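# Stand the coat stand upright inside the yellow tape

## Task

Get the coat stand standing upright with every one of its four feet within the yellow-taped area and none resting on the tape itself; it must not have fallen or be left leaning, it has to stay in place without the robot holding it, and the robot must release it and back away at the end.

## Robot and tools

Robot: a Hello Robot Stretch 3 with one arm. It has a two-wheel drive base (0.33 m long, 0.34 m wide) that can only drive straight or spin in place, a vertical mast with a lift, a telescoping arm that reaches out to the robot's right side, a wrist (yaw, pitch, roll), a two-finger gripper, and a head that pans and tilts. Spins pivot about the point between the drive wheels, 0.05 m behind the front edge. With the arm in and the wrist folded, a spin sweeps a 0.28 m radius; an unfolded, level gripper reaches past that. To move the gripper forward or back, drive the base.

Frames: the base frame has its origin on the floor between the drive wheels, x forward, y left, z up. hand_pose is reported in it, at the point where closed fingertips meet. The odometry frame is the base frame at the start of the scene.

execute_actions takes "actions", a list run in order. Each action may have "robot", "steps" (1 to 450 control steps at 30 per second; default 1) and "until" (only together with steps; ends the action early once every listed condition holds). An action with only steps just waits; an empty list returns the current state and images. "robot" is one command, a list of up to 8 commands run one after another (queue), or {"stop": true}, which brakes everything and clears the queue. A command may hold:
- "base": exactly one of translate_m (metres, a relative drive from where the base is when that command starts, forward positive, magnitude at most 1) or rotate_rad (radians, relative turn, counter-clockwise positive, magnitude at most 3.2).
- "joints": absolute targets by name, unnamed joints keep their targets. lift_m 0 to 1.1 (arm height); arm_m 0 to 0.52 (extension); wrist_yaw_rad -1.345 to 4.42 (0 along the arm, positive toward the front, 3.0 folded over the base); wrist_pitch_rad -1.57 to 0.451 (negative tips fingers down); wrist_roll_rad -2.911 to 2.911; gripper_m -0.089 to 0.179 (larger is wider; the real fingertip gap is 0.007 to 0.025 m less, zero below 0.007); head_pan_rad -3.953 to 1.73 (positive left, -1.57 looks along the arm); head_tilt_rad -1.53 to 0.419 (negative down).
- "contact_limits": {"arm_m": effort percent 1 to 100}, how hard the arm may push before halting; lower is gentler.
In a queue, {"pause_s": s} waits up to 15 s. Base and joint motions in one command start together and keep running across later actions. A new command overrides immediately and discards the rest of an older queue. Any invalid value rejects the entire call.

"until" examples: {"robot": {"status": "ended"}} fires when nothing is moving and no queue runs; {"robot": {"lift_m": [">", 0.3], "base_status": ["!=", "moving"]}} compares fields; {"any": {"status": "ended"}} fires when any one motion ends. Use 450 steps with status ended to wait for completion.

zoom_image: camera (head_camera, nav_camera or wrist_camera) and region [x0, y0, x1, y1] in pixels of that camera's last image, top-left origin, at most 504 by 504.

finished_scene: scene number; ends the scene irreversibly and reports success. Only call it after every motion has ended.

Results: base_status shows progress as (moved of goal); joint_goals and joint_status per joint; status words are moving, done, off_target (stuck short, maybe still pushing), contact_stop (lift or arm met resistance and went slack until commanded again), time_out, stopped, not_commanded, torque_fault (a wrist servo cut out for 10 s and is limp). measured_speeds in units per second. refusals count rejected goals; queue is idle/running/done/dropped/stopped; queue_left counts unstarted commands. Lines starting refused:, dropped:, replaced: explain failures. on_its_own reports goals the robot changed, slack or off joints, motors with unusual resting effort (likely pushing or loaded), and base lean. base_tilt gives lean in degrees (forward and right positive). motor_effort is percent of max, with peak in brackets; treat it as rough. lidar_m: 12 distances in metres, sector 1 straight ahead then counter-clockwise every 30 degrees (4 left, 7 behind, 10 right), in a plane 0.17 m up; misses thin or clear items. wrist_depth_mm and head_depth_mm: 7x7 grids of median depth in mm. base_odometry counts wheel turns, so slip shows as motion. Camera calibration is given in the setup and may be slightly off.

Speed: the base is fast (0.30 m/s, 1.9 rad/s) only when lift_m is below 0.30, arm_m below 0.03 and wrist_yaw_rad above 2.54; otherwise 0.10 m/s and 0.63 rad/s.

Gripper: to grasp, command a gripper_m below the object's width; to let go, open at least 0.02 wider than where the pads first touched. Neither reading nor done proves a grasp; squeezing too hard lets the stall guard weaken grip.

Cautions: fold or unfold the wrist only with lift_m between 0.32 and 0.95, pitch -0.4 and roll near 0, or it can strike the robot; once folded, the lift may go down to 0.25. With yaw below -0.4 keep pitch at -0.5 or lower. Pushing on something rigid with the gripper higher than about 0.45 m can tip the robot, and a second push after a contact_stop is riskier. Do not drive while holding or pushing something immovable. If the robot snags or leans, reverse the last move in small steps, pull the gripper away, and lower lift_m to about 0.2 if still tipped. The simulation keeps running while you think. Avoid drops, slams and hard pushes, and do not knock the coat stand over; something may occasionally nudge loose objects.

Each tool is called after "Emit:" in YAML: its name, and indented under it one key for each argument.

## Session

Emit:
execute_actions:
  actions:
    - {"robot":{"joints":{"head_tilt_rad":-0.8,"wrist_pitch_rad":-0.4}},"steps":60,"until":{"robot":{"status":"ended"}}}

Scene clock: 1.00 s.
robot.base_odometry: x=+0.000 y=+0.000 heading=+0.000 (m, m, rad; robot's odometry frame)
robot.turned_by_wheels: +0.000 (rad since the last result)
robot.turned_by_imu: +0.000 (rad since the last result)
robot.base_tilt: forward=+0.0 right=-1.9 (deg)
robot.lidar_m: 0.96 2.41 1.55 1.60 1.89 1.18 1.46 1.16 1.92 1.88 2.03 2.73
robot.head_depth_mm: 2222 2529 2362 1858 1536 1308 1139 / 2214 2503 2292 1866 1547 1317 1145 / 2300 2606 2381 1811 1506 1317 1147 / 2329 2660 2385 1894 1551 1320 1152 / 2366 2682 2385 1890 1557 1323 1149 / 2838 3146 2420 1903 1566 1327 1151 / 2989 3217 2430 1904 1569 1329 1155
robot.base_status: not_commanded
robot.joint_positions: lift_m=+0.378 arm_m=+0.002 wrist_yaw_rad=+3.021 wrist_pitch_rad=-0.423 wrist_roll_rad=-0.018 gripper_m=+0.037 head_pan_rad=-0.012 head_tilt_rad=-0.790
robot.joint_goals: lift_m=+0.378 arm_m=+0.002 wrist_yaw_rad=+3.021 wrist_pitch_rad=-0.400 wrist_roll_rad=-0.018 gripper_m=+0.037 head_pan_rad=-0.012 head_tilt_rad=-0.800
robot.joint_status: lift_m=not_commanded arm_m=not_commanded wrist_yaw_rad=not_commanded wrist_pitch_rad=done wrist_roll_rad=not_commanded gripper_m=not_commanded head_pan_rad=not_commanded head_tilt_rad=done
robot.measured_speeds: translate_m=+0.000 rotate_rad=+0.000 lift_m=+0.000 arm_m=+0.000 wrist_yaw_rad=+0.000 wrist_pitch_rad=+0.000 wrist_roll_rad=+0.000 head_pan_rad=+0.000 head_tilt_rad=+0.000
robot: refusals=0 queue=done queue_left=0
robot.motor_effort: left_wheel=+0(0) right_wheel=+0(0) lift_m=+44(45) arm_m=-1(1) wrist_yaw_rad=-1(0) wrist_pitch_rad=+11(12) wrist_roll_rad=+0(0) gripper_m=+0(0) head_pan_rad=+0(0) head_tilt_rad=-5(40) (%)
robot.hand_pose: x=+0.0056 y=+0.0753 z=+0.3896 quat_wxyz=(+0.189, +0.692, +0.109, +0.688) (m; robot's base frame)
robot.wrist_depth_mm: - - - - - - - / - - - - - - - / - - - - - - - / 897 888 914 907 911 906 900 / 753 740 - 748 775 748 757 / 631 631 - 623 - 637 632 / 544 559 - 570 543 535 547
pictures: head_camera (sideways: a quarter turn clockwise sets it upright), nav_camera (sideways: a quarter turn counterclockwise sets it upright), wrist_camera
camera_calibration (this result's frames):
head_camera: T_world_to_cam=[[-0.685703, -0.0181311, -0.727656, 0.969684], [-0.0469408, 0.99871, 0.0193495, -0.0253092], [0.726366, 0.0474248, -0.68567, 0.845311], [0, 0, 0, 1]] pos_world=[0.0497218, 0.00276928, 1.28569]
nav_camera: T_world_to_cam=[[0.744549, 0.0153528, 0.667392, -0.834644], [-0.0119748, -0.999267, 0.0363465, 0.00282392], [0.667461, -0.0350536, -0.743819, 0.920787], [0, 0, 0, 1]] pos_world=[0.00687738, 0.0479129, 1.24183]
wrist_camera: T_world_to_cam=[[0.998302, -0.0559422, 0.0162547, 0.00020533], [-0.0197744, -0.587863, -0.808718, 0.389023], [0.054797, 0.807024, -0.587971, 0.32964], [0, 0, 0, 1]] pos_world=[-0.0105755, -0.0373233, 0.508425]
Images, in order (width x height): head_camera 896x504, nav_camera 672x504, wrist_camera 644x364.

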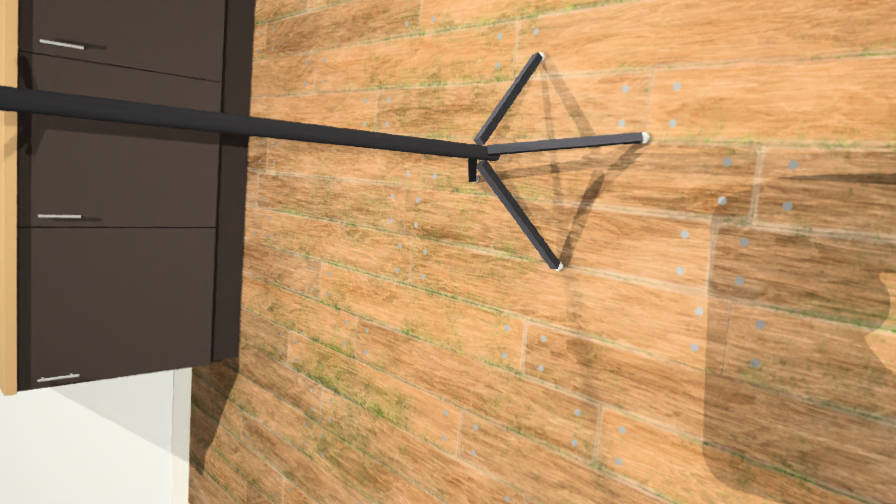

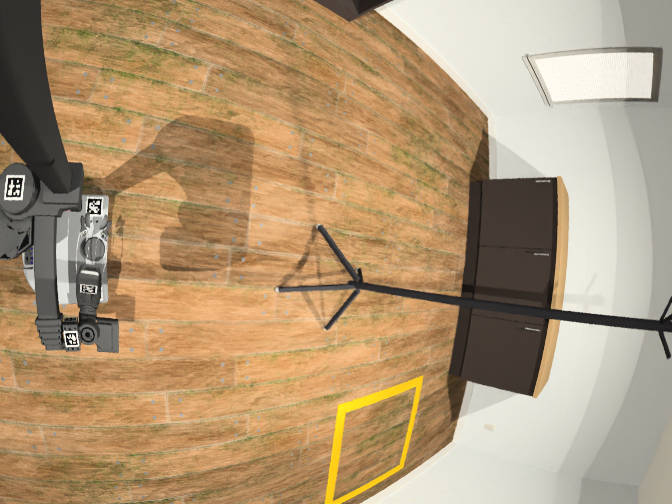

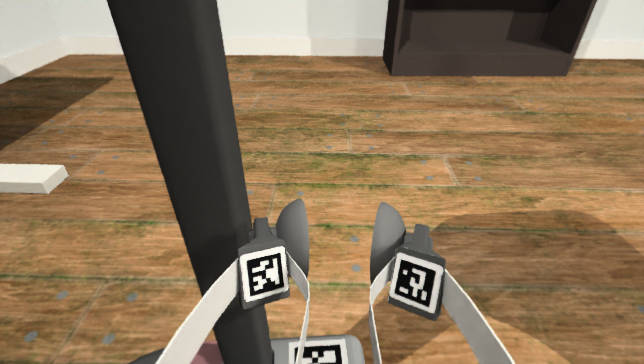

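Emit:
execute_actions:
  actions:
    - {"robot":[{"joints":{"lift_m":0.27,"head_tilt_rad":-1.05},"base":{"rotate_rad":0.46}},{"base":{"translate_m":0.97}},{"base":{"rotate_rad":-1.7}},{"joints":{"lift_m":0.32}},{"base":{"translate_m":0.5}}],"steps":450,"until":{"robot":{"status":"ended"}}}
    - {"steps":450,"until":{"robot":{"status":"ended"}}}

Scene clock: 25.83 s.
robot.base_odometry: x=+1.032 y=-0.042 heading=-1.240 (m, m, rad; robot's odometry frame)
robot.turned_by_wheels: -1.240 (rad since the last result)
robot.turned_by_imu: -1.210 (rad since the last result)
robot.base_tilt: forward=+0.2 right=-1.9 (deg)
robot.lidar_m: 0.17 1.76 1.66 1.69 1.91 1.48 1.65 2.36 2.11 2.14 2.08 0.27
robot.head_depth_mm: - 1937 1715 1486 1326 1192 1084 / 1895 2010 323 1425 1332 1190 1101 / 1980 2029 1726 1482 1274 1154 1103 / 2082 2029 1740 1519 1336 1185 1097 / 2198 2043 1751 1516 1349 1214 1111 / 2293 2051 1753 1525 1360 1220 1101 / 2367 2067 1752 1533 1361 1216 1102
robot.base_status: done (translate_m +0.5000 of +0.5000)
robot.joint_positions: lift_m=+0.319 arm_m=+0.002 wrist_yaw_rad=+3.021 wrist_pitch_rad=-0.421 wrist_roll_rad=-0.018 gripper_m=+0.037 head_pan_rad=-0.012 head_tilt_rad=-1.039
robot.joint_goals: lift_m=+0.320 arm_m=+0.002 wrist_yaw_rad=+3.021 wrist_pitch_rad=-0.400 wrist_roll_rad=-0.018 gripper_m=+0.037 head_pan_rad=-0.012 head_tilt_rad=-1.050
robot.joint_status: lift_m=done arm_m=not_commanded wrist_yaw_rad=not_commanded wrist_pitch_rad=done wrist_roll_rad=not_commanded gripper_m=not_commanded head_pan_rad=not_commanded head_tilt_rad=done
robot.measured_speeds: translate_m=+0.000 rotate_rad=+0.000 lift_m=+0.000 arm_m=+0.000 wrist_yaw_rad=+0.000 wrist_pitch_rad=+0.000 wrist_roll_rad=+0.000 head_pan_rad=+0.000 head_tilt_rad=+0.000
robot: refusals=0 queue=done queue_left=0
robot.motor_effort: left_wheel=+5(23) right_wheel=+0(12) lift_m=+60(65) arm_m=+0(1) wrist_yaw_rad=+0(0) wrist_pitch_rad=+10(11) wrist_roll_rad=+0(0) gripper_m=+0(0) head_pan_rad=+0(0) head_tilt_rad=-5(25) (%)
robot.hand_pose: x=+0.0057 y=+0.0755 z=+0.3314 quat_wxyz=(+0.188, +0.693, +0.108, +0.688) (m; robot's base frame)
robot.wrist_depth_mm: - - - - - - - / - - - - - - - / - - - 983 - - - / 797 800 799 800 775 785 797 / 667 669 - 658 694 668 658 / 548 566 - 557 - 553 563 / 478 - - - 486 483 475
pictures: head_camera (sideways: a quarter turn clockwise sets it upright), nav_camera (sideways: a quarter turn counterclockwise sets it upright), wrist_camera
camera_calibration (this result's frames):
head_camera: T_world_to_cam=[[-0.844107, -0.0162923, -0.535927, 0.720834], [-0.0403563, 0.998633, 0.0332043, -0.0433781], [0.534654, 0.049656, -0.843611, 1.05185], [0, 0, 0, 1]] pos_world=[0.0443339, 0.00283207, 1.27511]
nav_camera: T_world_to_cam=[[0.886255, 0.0137083, 0.462994, -0.569222], [-0.00298824, -0.999372, 0.0353093, 0.00413103], [0.463188, -0.0326766, -0.885658, 1.10643], [0, 0, 0, 1]] pos_world=[-0.00799467, 0.0480858, 1.24331]
wrist_camera: T_world_to_cam=[[0.998297, -0.0559758, 0.0163965, 0.0010872], [-0.0195592, -0.586096, -0.810006, 0.342448], [0.0549506, 0.808306, -0.586193, 0.29456], [0, 0, 0, 1]] pos_world=[-0.0105736, -0.0373265, 0.450036]
Images, in order (width x height): head_camera 896x504, nav_camera 672x504, wrist_camera 644x364.

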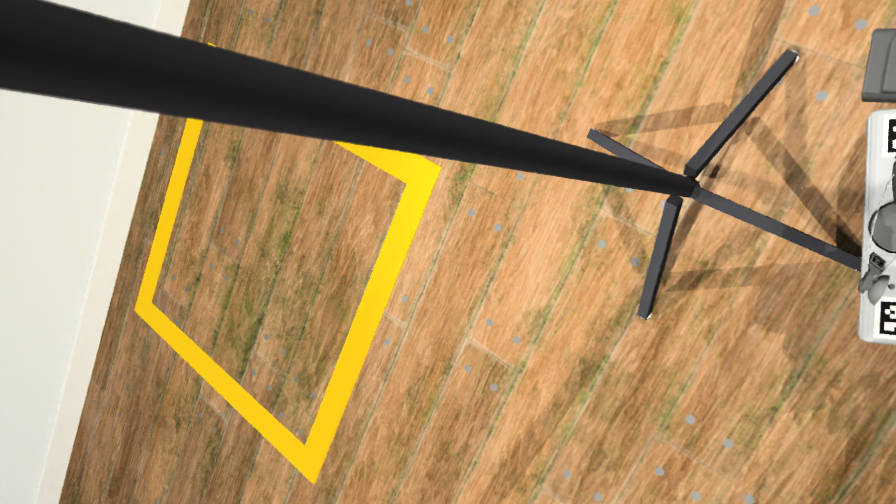

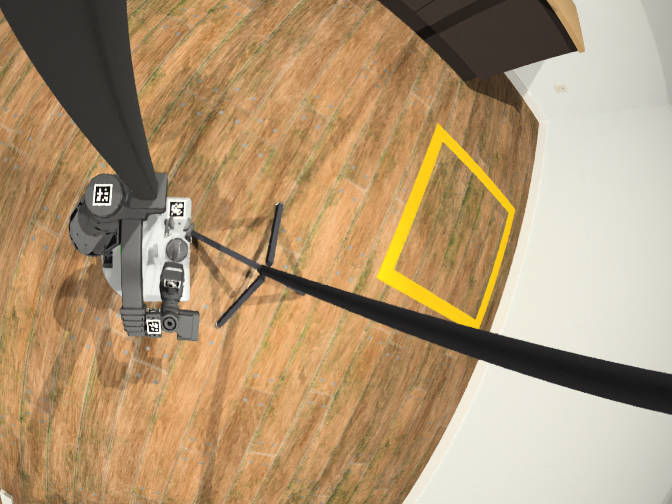

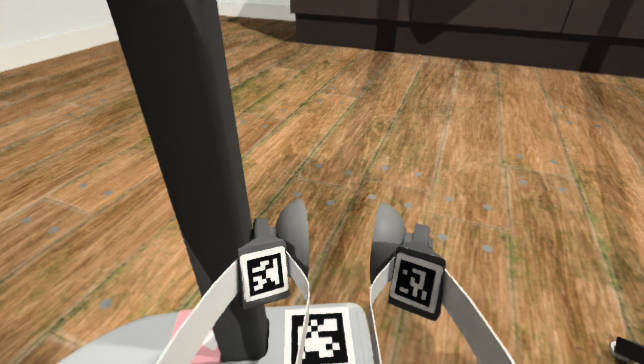

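Emit:
execute_actions:
  actions:
    - {"robot":[{"base":{"translate_m":-0.12}},{"base":{"rotate_rad":0.9}},{"base":{"translate_m":-0.2}},{"base":{"rotate_rad":-0.74}},{"base":{"translate_m":0.55}}],"steps":450,"until":{"robot":{"status":"ended"}}}
    - {"steps":450,"until":{"robot":{"status":"ended"}}}

Scene clock: 52.10 s.
robot.base_odometry: x=+1.063 y=-0.347 heading=-1.080 (m, m, rad; robot's odometry frame)
robot.turned_by_wheels: +0.160 (rad since the last result)
robot.turned_by_imu: +0.395 (rad since the last result)
robot.base_tilt: forward=+0.1 right=-2.0 (deg)
robot.lidar_m: 0.27 1.59 1.60 2.26 1.70 1.87 2.41 2.25 2.15 1.97 0.17 0.29
robot.head_depth_mm: 1883 1984 1691 1526 345 1188 1093 / 2083 2000 1699 1500 1333 1006 1082 / 2265 2013 1721 1509 1343 1193 1091 / 2391 2036 1735 1520 1340 1198 1097 / 2312 2045 1732 1520 1340 1210 1112 / 2210 1943 1759 1530 1346 1214 1100 / 1499 1723 1760 1531 1358 1218 1105
robot.base_status: done (translate_m +0.5500 of +0.5500)
robot.joint_positions: lift_m=+0.320 arm_m=+0.002 wrist_yaw_rad=+3.021 wrist_pitch_rad=-0.419 wrist_roll_rad=-0.018 gripper_m=+0.037 head_pan_rad=-0.012 head_tilt_rad=-1.043
robot.joint_goals: lift_m=+0.320 arm_m=+0.002 wrist_yaw_rad=+3.021 wrist_pitch_rad=-0.400 wrist_roll_rad=-0.018 gripper_m=+0.037 head_pan_rad=-0.012 head_tilt_rad=-1.050
robot.joint_status: lift_m=done arm_m=not_commanded wrist_yaw_rad=not_commanded wrist_pitch_rad=done wrist_roll_rad=not_commanded gripper_m=not_commanded head_pan_rad=not_commanded head_tilt_rad=done
robot.measured_speeds: translate_m=+0.000 rotate_rad=+0.000 lift_m=+0.000 arm_m=+0.000 wrist_yaw_rad=+0.000 wrist_pitch_rad=+0.000 wrist_roll_rad=+0.000 head_pan_rad=+0.000 head_tilt_rad=+0.000
robot: refusals=0 queue=done queue_left=0
robot.motor_effort: left_wheel=+0(100) right_wheel=+2(57) lift_m=+44(61) arm_m=-1(1) wrist_yaw_rad=+0(1) wrist_pitch_rad=+9(11) wrist_roll_rad=+0(0) gripper_m=+0(0) head_pan_rad=+0(0) head_tilt_rad=-3(5) (%)
robot.hand_pose: x=+0.0057 y=+0.0758 z=+0.3325 quat_wxyz=(+0.188, +0.693, +0.107, +0.688) (m; robot's base frame)
robot.wrist_depth_mm: - - - - - - - / - - - - - - - / - - - - - - - / 789 802 794 800 814 821 793 / 654 672 - 680 683 667 668 / 567 567 - 552 - 560 555 / 483 - - - 482 484 485
pictures: head_camera (sideways: a quarter turn clockwise sets it upright), nav_camera (sideways: a quarter turn counterclockwise sets it upright), wrist_camera
camera_calibration (this result's frames):
head_camera: T_world_to_cam=[[-0.846118, -0.0161189, -0.532752, 0.71671], [-0.0400541, 0.998639, 0.0333993, -0.0436338], [0.531488, 0.0495987, -0.845612, 1.05447], [0, 0, 0, 1]] pos_world=[0.0442335, 0.00282648, 1.27496]
nav_camera: T_world_to_cam=[[0.887991, 0.0135307, 0.459661, -0.56489], [-0.00303277, -0.999373, 0.0352767, 0.00417402], [0.45985, -0.0327194, -0.887393, 1.1087], [0, 0, 0, 1]] pos_world=[-0.00820618, 0.0480909, 1.24337]
wrist_camera: T_world_to_cam=[[0.998292, -0.0560287, 0.0165495, 0.000999266], [-0.0193353, -0.584175, -0.811397, 0.343769], [0.0551293, 0.809691, -0.584261, 0.294201], [0, 0, 0, 1]] pos_world=[-0.0105698, -0.0373345, 0.450807]
Images, in order (width x height): head_camera 896x504, nav_camera 672x504, wrist_camera 644x364.

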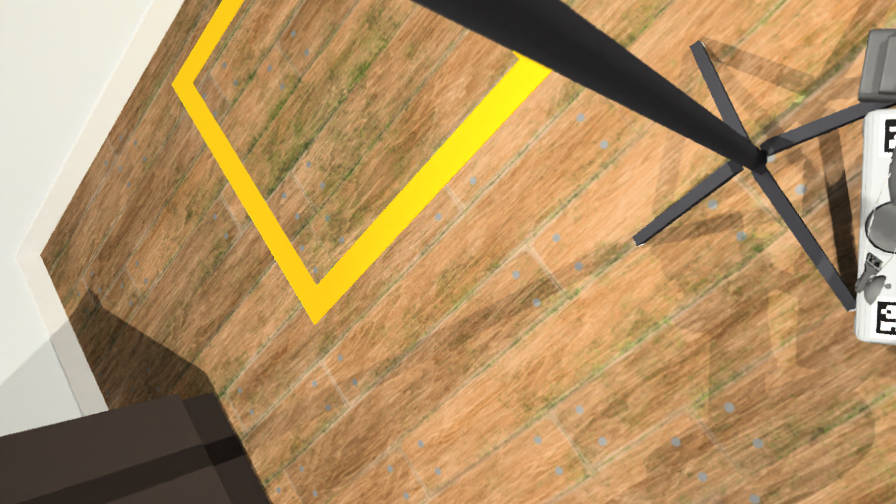

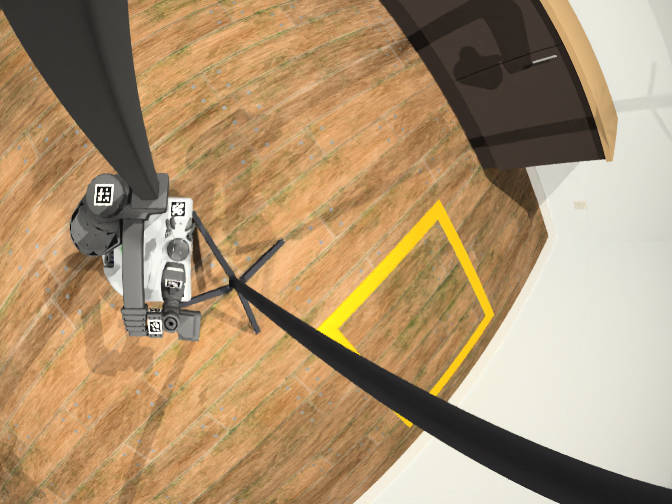

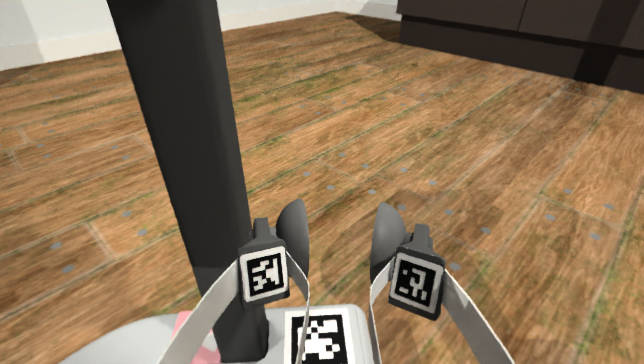

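Emit:
execute_actions:
  actions:
    - {"robot":[{"base":{"translate_m":-0.17}},{"base":{"rotate_rad":-0.28}},{"base":{"translate_m":0.45}}],"steps":450,"until":{"robot":{"status":"ended"}}}

Scene clock: 65.23 s.
robot.base_odometry: x=+1.077 y=-0.637 heading=-1.360 (m, m, rad; robot's odometry frame)
robot.turned_by_wheels: -0.280 (rad since the last result)
robot.turned_by_imu: -0.382 (rad since the last result)
robot.base_tilt: forward=+0.1 right=-1.9 (deg)
robot.lidar_m: 0.28 0.17 0.16 1.53 2.40 1.96 2.14 2.43 2.21 2.24 1.58 1.49
robot.head_depth_mm: 1351 1575 1700 1485 1324 1189 1094 / 1424 1680 1713 1498 1330 1200 1099 / 1506 1782 1713 1497 1336 1182 1091 / 1589 1891 1733 1508 1343 985 1111 / 1681 1953 1758 329 446 1188 1099 / 1709 - - 1490 1352 1209 1102 / - 2010 1750 1525 1355 1217 1104
robot.base_status: done (translate_m +0.4499 of +0.4500)
robot.joint_positions: lift_m=+0.320 arm_m=+0.002 wrist_yaw_rad=+3.021 wrist_pitch_rad=-0.419 wrist_roll_rad=-0.018 gripper_m=+0.037 head_pan_rad=-0.012 head_tilt_rad=-1.043
robot.joint_goals: lift_m=+0.320 arm_m=+0.002 wrist_yaw_rad=+3.021 wrist_pitch_rad=-0.400 wrist_roll_rad=-0.018 gripper_m=+0.037 head_pan_rad=-0.012 head_tilt_rad=-1.050
robot.joint_status: lift_m=done arm_m=not_commanded wrist_yaw_rad=not_commanded wrist_pitch_rad=done wrist_roll_rad=not_commanded gripper_m=not_commanded head_pan_rad=not_commanded head_tilt_rad=done
robot.measured_speeds: translate_m=+0.000 rotate_rad=+0.000 lift_m=+0.000 arm_m=+0.000 wrist_yaw_rad=+0.000 wrist_pitch_rad=+0.000 wrist_roll_rad=+0.000 head_pan_rad=+0.000 head_tilt_rad=+0.000
robot: refusals=0 queue=done queue_left=0
robot.on_its_own: left_wheel is at rest, and its effort (+24) is outside its rest range (-18 to +18)
robot.motor_effort: left_wheel=+24(56) right_wheel=+8(69) lift_m=+45(45) arm_m=-1(1) wrist_yaw_rad=+0(0) wrist_pitch_rad=+9(9) wrist_roll_rad=+0(0) gripper_m=+0(0) head_pan_rad=+0(0) head_tilt_rad=-3(4) (%)
robot.hand_pose: x=+0.0057 y=+0.0758 z=+0.3325 quat_wxyz=(+0.188, +0.693, +0.107, +0.688) (m; robot's base frame)
robot.wrist_depth_mm: - - - - - - - / - - - - - - - / - - - - - - - / 800 817 813 788 799 834 815 / 655 650 - 656 688 652 665 / 564 562 - 569 - 560 561 / 495 - - - 355 269 228
pictures: head_camera (sideways: a quarter turn clockwise sets it upright), nav_camera (sideways: a quarter turn counterclockwise sets it upright), wrist_camera
camera_calibration (this result's frames):
head_camera: T_world_to_cam=[[-0.846118, -0.0161196, -0.532752, 0.71671], [-0.0400549, 0.998639, 0.0333993, -0.0436337], [0.531488, 0.0495991, -0.845612, 1.05447], [0, 0, 0, 1]] pos_world=[0.0442335, 0.00282651, 1.27496]
nav_camera: T_world_to_cam=[[0.887991, 0.0135314, 0.459661, -0.56489], [-0.00303196, -0.999373, 0.0352767, 0.00417401], [0.45985, -0.0327191, -0.887393, 1.1087], [0, 0, 0, 1]] pos_world=[-0.00820622, 0.0480908, 1.24337]
wrist_camera: T_world_to_cam=[[0.998292, -0.0560287, 0.0165493, 0.000999273], [-0.0193355, -0.584175, -0.811397, 0.343769], [0.0551293, 0.809691, -0.584261, 0.294202], [0, 0, 0, 1]] pos_world=[-0.0105697, -0.0373355, 0.450807]
Images, in order (width x height): head_camera 896x504, nav_camera 672x504, wrist_camera 644x364.

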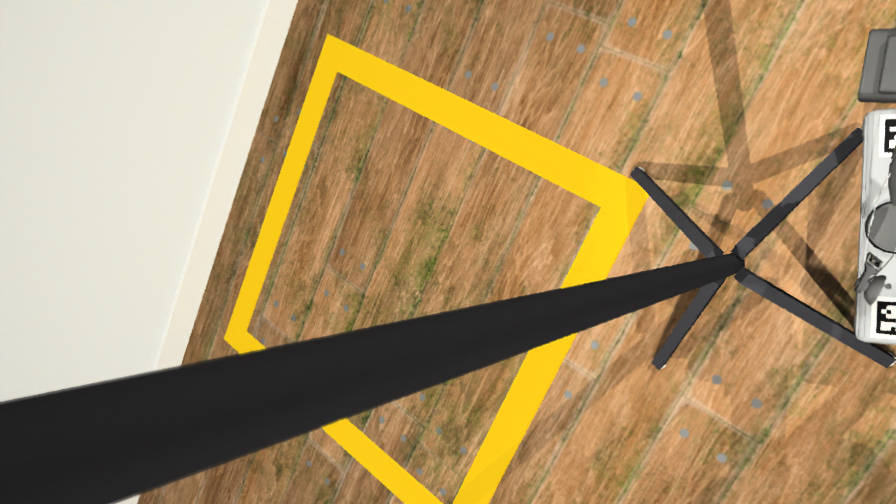

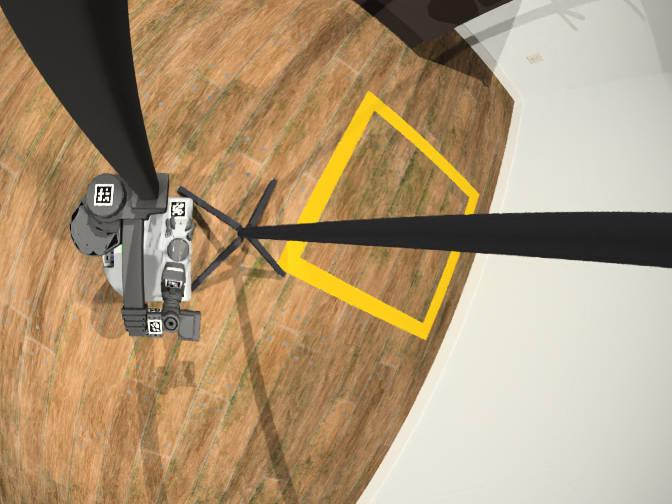

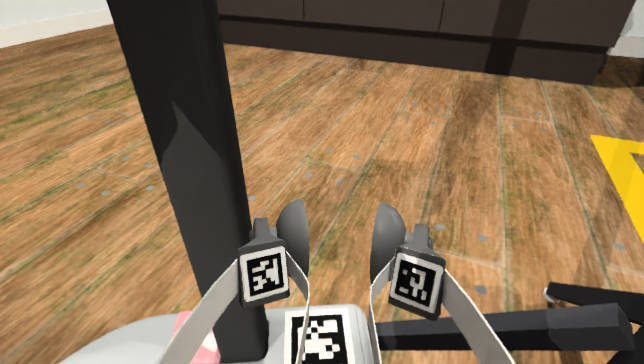

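Emit:
execute_actions:
  actions:
    - {"robot":[{"base":{"translate_m":-0.08}},{"base":{"rotate_rad":0.13}},{"base":{"translate_m":0.6},"joints":{"head_tilt_rad":-1.25}}],"steps":450,"until":{"robot":{"status":"ended"}}}

Scene clock: 78.57 s.
robot.base_odometry: x=+1.261 y=-1.124 heading=-1.230 (m, m, rad; robot's odometry frame)
robot.turned_by_wheels: +0.130 (rad since the last result)
robot.turned_by_imu: +0.019 (rad since the last result)
robot.base_tilt: forward=+0.1 right=-1.9 (deg)
robot.lidar_m: 0.27 0.29 0.17 1.30 1.72 2.42 2.64 2.85 2.45 1.57 1.11 1.05
robot.head_depth_mm: 1065 1286 1434 1343 1244 1168 1088 / 1126 1373 1456 1342 1252 1191 - / 1197 1480 1468 1352 1250 1184 - / 1278 1552 1463 1359 1247 1198 - / 1371 1596 1486 1367 1154 1191 - / 1485 1629 1490 403 1269 1184 - / 1605 1659 - 1376 1283 1193 1128
robot.base_status: done (translate_m +0.5999 of +0.6000)
robot.joint_positions: lift_m=+0.320 arm_m=+0.002 wrist_yaw_rad=+3.021 wrist_pitch_rad=-0.418 wrist_roll_rad=-0.018 gripper_m=+0.037 head_pan_rad=-0.012 head_tilt_rad=-1.240
robot.joint_goals: lift_m=+0.320 arm_m=+0.002 wrist_yaw_rad=+3.021 wrist_pitch_rad=-0.400 wrist_roll_rad=-0.018 gripper_m=+0.037 head_pan_rad=-0.012 head_tilt_rad=-1.250
robot.joint_status: lift_m=done arm_m=not_commanded wrist_yaw_rad=not_commanded wrist_pitch_rad=done wrist_roll_rad=not_commanded gripper_m=not_commanded head_pan_rad=not_commanded head_tilt_rad=done
robot.measured_speeds: translate_m=+0.000 rotate_rad=+0.000 lift_m=+0.000 arm_m=+0.000 wrist_yaw_rad=+0.000 wrist_pitch_rad=+0.000 wrist_roll_rad=+0.000 head_pan_rad=+0.000 head_tilt_rad=+0.000
robot: refusals=0 queue=done queue_left=0
robot.motor_effort: left_wheel=+12(44) right_wheel=+4(96) lift_m=+45(45) arm_m=-1(1) wrist_yaw_rad=+0(0) wrist_pitch_rad=+9(10) wrist_roll_rad=+0(0) gripper_m=+0(0) head_pan_rad=+0(0) head_tilt_rad=-5(25) (%)
robot.hand_pose: x=+0.0057 y=+0.0758 z=+0.3325 quat_wxyz=(+0.188, +0.693, +0.107, +0.688) (m; robot's base frame)
robot.wrist_depth_mm: - - - - - - - / - - - - - - - / - - - - - - - / 808 797 809 801 829 814 793 / 643 663 - 655 686 661 213 / 570 552 - 559 - 270 224 / 492 - - - 463 473 228
pictures: head_camera (sideways: a quarter turn clockwise sets it upright), nav_camera (sideways: a quarter turn counterclockwise sets it upright), wrist_camera
camera_calibration (this result's frames):
head_camera: T_world_to_cam=[[-0.933994, -0.0150844, -0.356969, 0.488283], [-0.0325214, 0.99855, 0.0428951, -0.0560324], [0.355805, 0.051673, -0.933131, 1.16926], [0, 0, 0, 1]] pos_world=[0.0382045, 0.00289772, 1.26777]
nav_camera: T_world_to_cam=[[0.960759, 0.0126746, 0.277094, -0.327558], [0.00370178, -0.999452, 0.032881, 0.00726058], [0.277359, -0.030565, -0.96028, 1.20447], [0, 0, 0, 1]] pos_world=[-0.0193929, 0.0482228, 1.24715]
wrist_camera: T_world_to_cam=[[0.998298, -0.0559118, 0.0165625, 0.00101052], [-0.0192451, -0.584012, -0.811517, 0.343849], [0.0550461, 0.809817, -0.584094, 0.294142], [0, 0, 0, 1]] pos_world=[-0.0105828, -0.0373332, 0.45083]
Images, in order (width x height): head_camera 896x504, nav_camera 672x504, wrist_camera 644x364.

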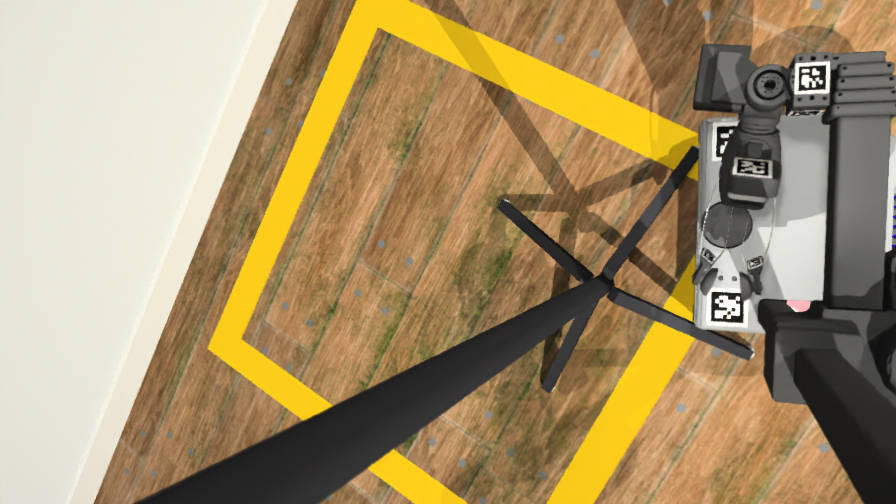

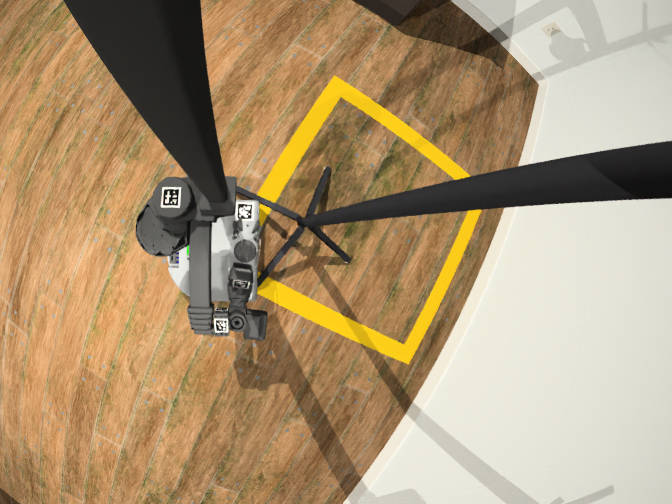

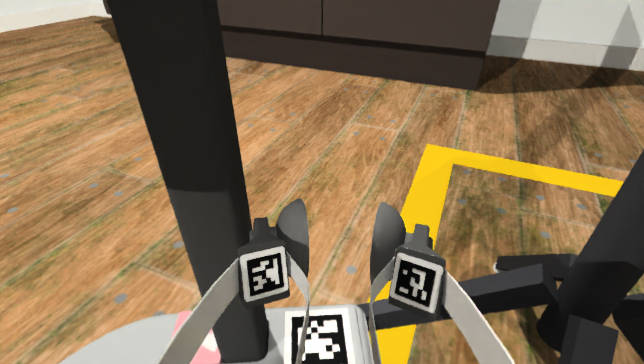

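Emit:
execute_actions:
  actions:
    - {"robot":[{"base":{"translate_m":-0.35}},{"base":{"rotate_rad":0.55}},{"base":{"translate_m":0.2}},{"base":{"rotate_rad":-0.57}},{"base":{"translate_m":0.45}},{"joints":{"lift_m":0.27,"head_tilt_rad":-1.1},"base":{"translate_m":-0.6}}],"steps":450,"until":{"robot":{"status":"ended"}}}
    - {"steps":450,"until":{"robot":{"status":"ended"}}}

Scene clock: 105.83 s.
robot.base_odometry: x=+1.253 y=-0.778 heading=-1.250 (m, m, rad; robot's odometry frame)
robot.turned_by_wheels: -0.020 (rad since the last result)
robot.turned_by_imu: -0.021 (rad since the last result)
robot.base_tilt: forward=+0.1 right=-1.8 (deg)
robot.lidar_m: 0.67 1.86 1.32 1.34 1.76 2.08 2.31 2.63 2.39 2.10 1.47 0.68
robot.head_depth_mm: 1301 1524 1614 1431 1294 1179 1088 / 1285 1540 1594 1419 1298 1182 1119 / 1437 1724 1602 1429 1301 1184 1122 / 1528 1771 1633 1436 1306 1189 1126 / 1622 1840 1654 1471 1313 1195 1121 / 1743 1903 1660 1470 1324 1195 1101 / 1865 1906 1667 1465 1328 1201 1104
robot.base_status: done (translate_m -0.6000 of -0.6000)
robot.joint_positions: lift_m=+0.271 arm_m=+0.002 wrist_yaw_rad=+3.021 wrist_pitch_rad=-0.418 wrist_roll_rad=-0.018 gripper_m=+0.037 head_pan_rad=-0.012 head_tilt_rad=-1.099
robot.joint_goals: lift_m=+0.270 arm_m=+0.002 wrist_yaw_rad=+3.021 wrist_pitch_rad=-0.400 wrist_roll_rad=-0.018 gripper_m=+0.037 head_pan_rad=-0.012 head_tilt_rad=-1.100
robot.joint_status: lift_m=done arm_m=not_commanded wrist_yaw_rad=not_commanded wrist_pitch_rad=done wrist_roll_rad=not_commanded gripper_m=not_commanded head_pan_rad=not_commanded head_tilt_rad=done
robot.measured_speeds: translate_m=+0.000 rotate_rad=+0.000 lift_m=+0.000 arm_m=+0.000 wrist_yaw_rad=+0.000 wrist_pitch_rad=+0.000 wrist_roll_rad=+0.000 head_pan_rad=+0.000 head_tilt_rad=+0.000
robot: refusals=0 queue=done queue_left=0
robot.motor_effort: left_wheel=+2(27) right_wheel=-3(14) lift_m=+25(45) arm_m=-1(1) wrist_yaw_rad=+0(0) wrist_pitch_rad=+9(9) wrist_roll_rad=+0(0) gripper_m=+1(0) head_pan_rad=+0(0) head_tilt_rad=+0(14) (%)
robot.hand_pose: x=+0.0057 y=+0.0758 z=+0.2832 quat_wxyz=(+0.188, +0.693, +0.107, +0.688) (m; robot's base frame)
robot.wrist_depth_mm: - - - - - - - / - - - - - - - / 923 956 922 909 937 916 935 / 726 704 719 721 726 712 707 / 595 598 - 583 621 594 590 / 495 517 - - - 493 493 / - - - - 433 431 429
pictures: head_camera (sideways: a quarter turn clockwise sets it upright), nav_camera (sideways: a quarter turn counterclockwise sets it upright), wrist_camera
camera_calibration (this result's frames):
head_camera: T_world_to_cam=[[-0.874829, -0.0157814, -0.484175, 0.653606], [-0.0380887, 0.998616, 0.0362709, -0.0473817], [0.482932, 0.0501724, -0.874219, 1.09195], [0, 0, 0, 1]] pos_world=[0.0426514, 0.00284521, 1.27278]
nav_camera: T_world_to_cam=[[0.912512, 0.0132428, 0.408836, -0.49884], [-0.00105483, -0.999396, 0.0347261, 0.00488124], [0.409049, -0.0321193, -0.911947, 1.14091], [0, 0, 0, 1]] pos_world=[-0.0114866, 0.0481295, 1.24422]
wrist_camera: T_world_to_cam=[[0.998298, -0.0559122, 0.0165633, 0.00182761], [-0.0192441, -0.584002, -0.811524, 0.303783], [0.0550471, 0.809824, -0.584084, 0.265305], [0, 0, 0, 1]] pos_world=[-0.0105827, -0.037338, 0.401457]
Images, in order (width x height): head_camera 896x504, nav_camera 672x504, wrist_camera 644x364.

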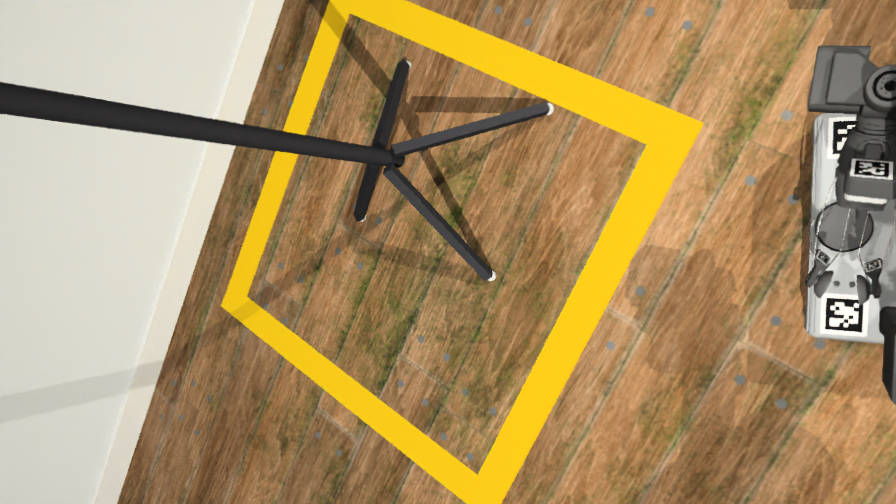

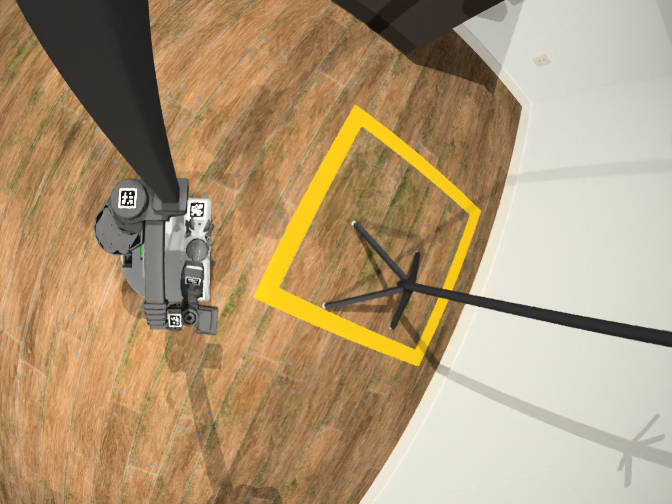

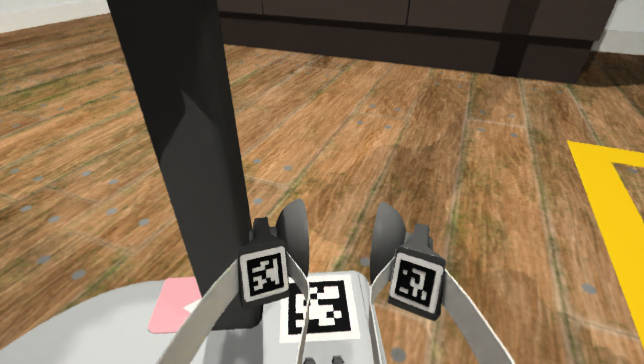

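Emit:
execute_actions:
  actions:
    - {"robot":[{"base":{"rotate_rad":-1.12}},{"base":{"translate_m":0.5}},{"base":{"rotate_rad":1.8}},{"joints":{"lift_m":0.32}},{"base":{"translate_m":0.39}},{"joints":{"lift_m":0.27},"base":{"translate_m":-0.5}}],"steps":450,"until":{"robot":{"status":"ended"}}}
    - {"steps":450,"until":{"robot":{"status":"ended"}}}

Scene clock: 127.40 s.
robot.base_odometry: x=+0.802 y=-1.067 heading=-0.570 (m, m, rad; robot's odometry frame)
robot.turned_by_wheels: +0.680 (rad since the last result)
robot.turned_by_imu: +0.670 (rad since the last result)
robot.base_tilt: forward=+0.3 right=-1.9 (deg)
robot.lidar_m: 0.68 1.72 1.83 2.76 2.48 2.89 2.47 2.00 1.37 1.06 1.04 0.78
robot.head_depth_mm: 1491 1659 1620 1439 1300 1186 1093 / 1608 1784 1625 1421 1300 1179 1111 / 2043 1838 1600 1429 1307 1189 1120 / 2193 1869 1648 1445 1312 1194 1123 / 2162 1902 1656 1465 1322 1193 1124 / 2123 1894 1655 1469 1325 1198 1099 / 2088 1867 1659 1476 1326 1206 1103
robot.base_status: done (translate_m -0.5000 of -0.5000)
robot.joint_positions: lift_m=+0.271 arm_m=+0.002 wrist_yaw_rad=+3.021 wrist_pitch_rad=-0.418 wrist_roll_rad=-0.018 gripper_m=+0.037 head_pan_rad=-0.012 head_tilt_rad=-1.098
robot.joint_goals: lift_m=+0.270 arm_m=+0.002 wrist_yaw_rad=+3.021 wrist_pitch_rad=-0.400 wrist_roll_rad=-0.018 gripper_m=+0.037 head_pan_rad=-0.012 head_tilt_rad=-1.100
robot.joint_status: lift_m=done arm_m=not_commanded wrist_yaw_rad=not_commanded wrist_pitch_rad=done wrist_roll_rad=not_commanded gripper_m=not_commanded head_pan_rad=not_commanded head_tilt_rad=done
robot.measured_speeds: translate_m=+0.000 rotate_rad=+0.000 lift_m=+0.000 arm_m=+0.000 wrist_yaw_rad=+0.000 wrist_pitch_rad=+0.000 wrist_roll_rad=+0.000 head_pan_rad=+0.000 head_tilt_rad=+0.000
robot: refusals=0 queue=done queue_left=0
robot.motor_effort: left_wheel=-2(13) right_wheel=+3(33) lift_m=+24(65) arm_m=-2(1) wrist_yaw_rad=+0(0) wrist_pitch_rad=+9(9) wrist_roll_rad=+0(0) gripper_m=+0(0) head_pan_rad=+0(0) head_tilt_rad=-1(1) (%)
robot.hand_pose: x=+0.0057 y=+0.0758 z=+0.2832 quat_wxyz=(+0.188, +0.693, +0.107, +0.688) (m; robot's base frame)
robot.wrist_depth_mm: - - - - - - - / - - - - - - - / 916 938 933 911 900 955 940 / 726 718 716 710 717 723 709 / 578 570 - 588 622 590 597 / 497 517 - - - 506 507 / - - - - 428 426 424
pictures: head_camera (sideways: a quarter turn clockwise sets it upright), nav_camera (sideways: a quarter turn counterclockwise sets it upright), wrist_camera
camera_calibration (this result's frames):
head_camera: T_world_to_cam=[[-0.874222, -0.0157877, -0.48527, 0.655029], [-0.038133, 0.998616, 0.0362084, -0.0473002], [0.484027, 0.050159, -0.873614, 1.09116], [0, 0, 0, 1]] pos_world=[0.0426879, 0.00284474, 1.27283]
nav_camera: T_world_to_cam=[[0.911999, 0.0132478, 0.409979, -0.500325], [-0.0010994, -0.999396, 0.0347396, 0.00486398], [0.410191, -0.0321332, -0.911433, 1.14024], [0, 0, 0, 1]] pos_world=[-0.0114143, 0.0481287, 1.2442]
wrist_camera: T_world_to_cam=[[0.998298, -0.0559126, 0.0165648, 0.00182526], [-0.0192418, -0.583983, -0.811538, 0.303774], [0.0550487, 0.809838, -0.584065, 0.265323], [0, 0, 0, 1]] pos_world=[-0.0105827, -0.0373681, 0.40146]
Images, in order (width x height): head_camera 896x504, nav_camera 672x504, wrist_camera 644x364.

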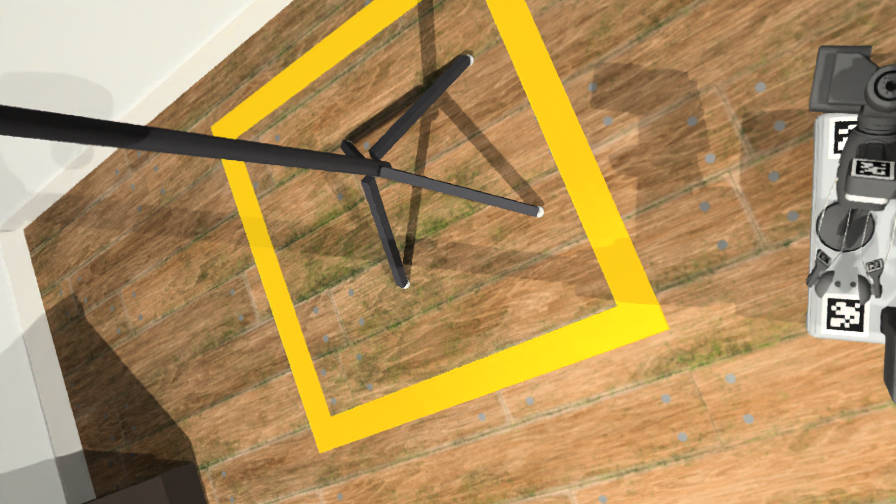

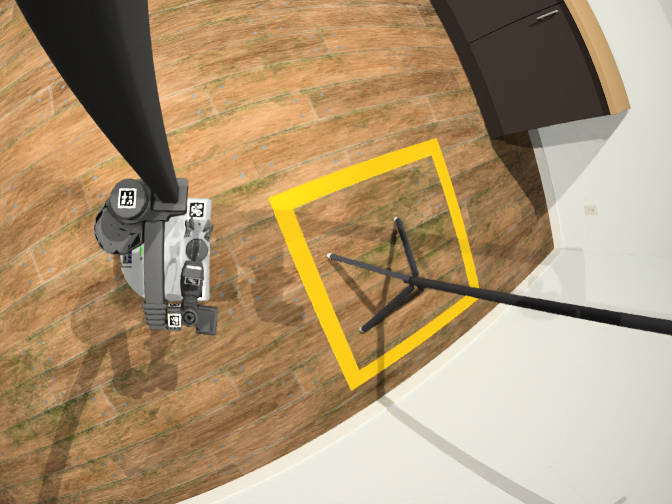

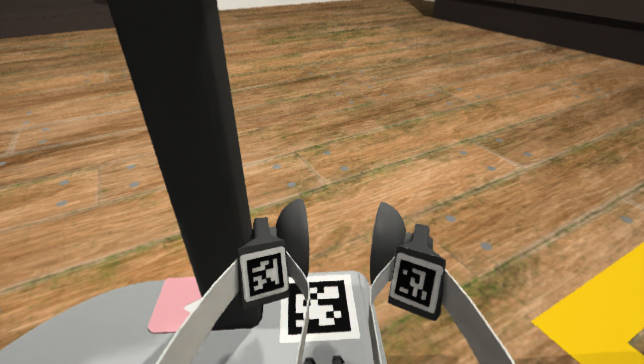

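Emit:
finished_scene:
  scene: 2

The scene is finished: the task was done.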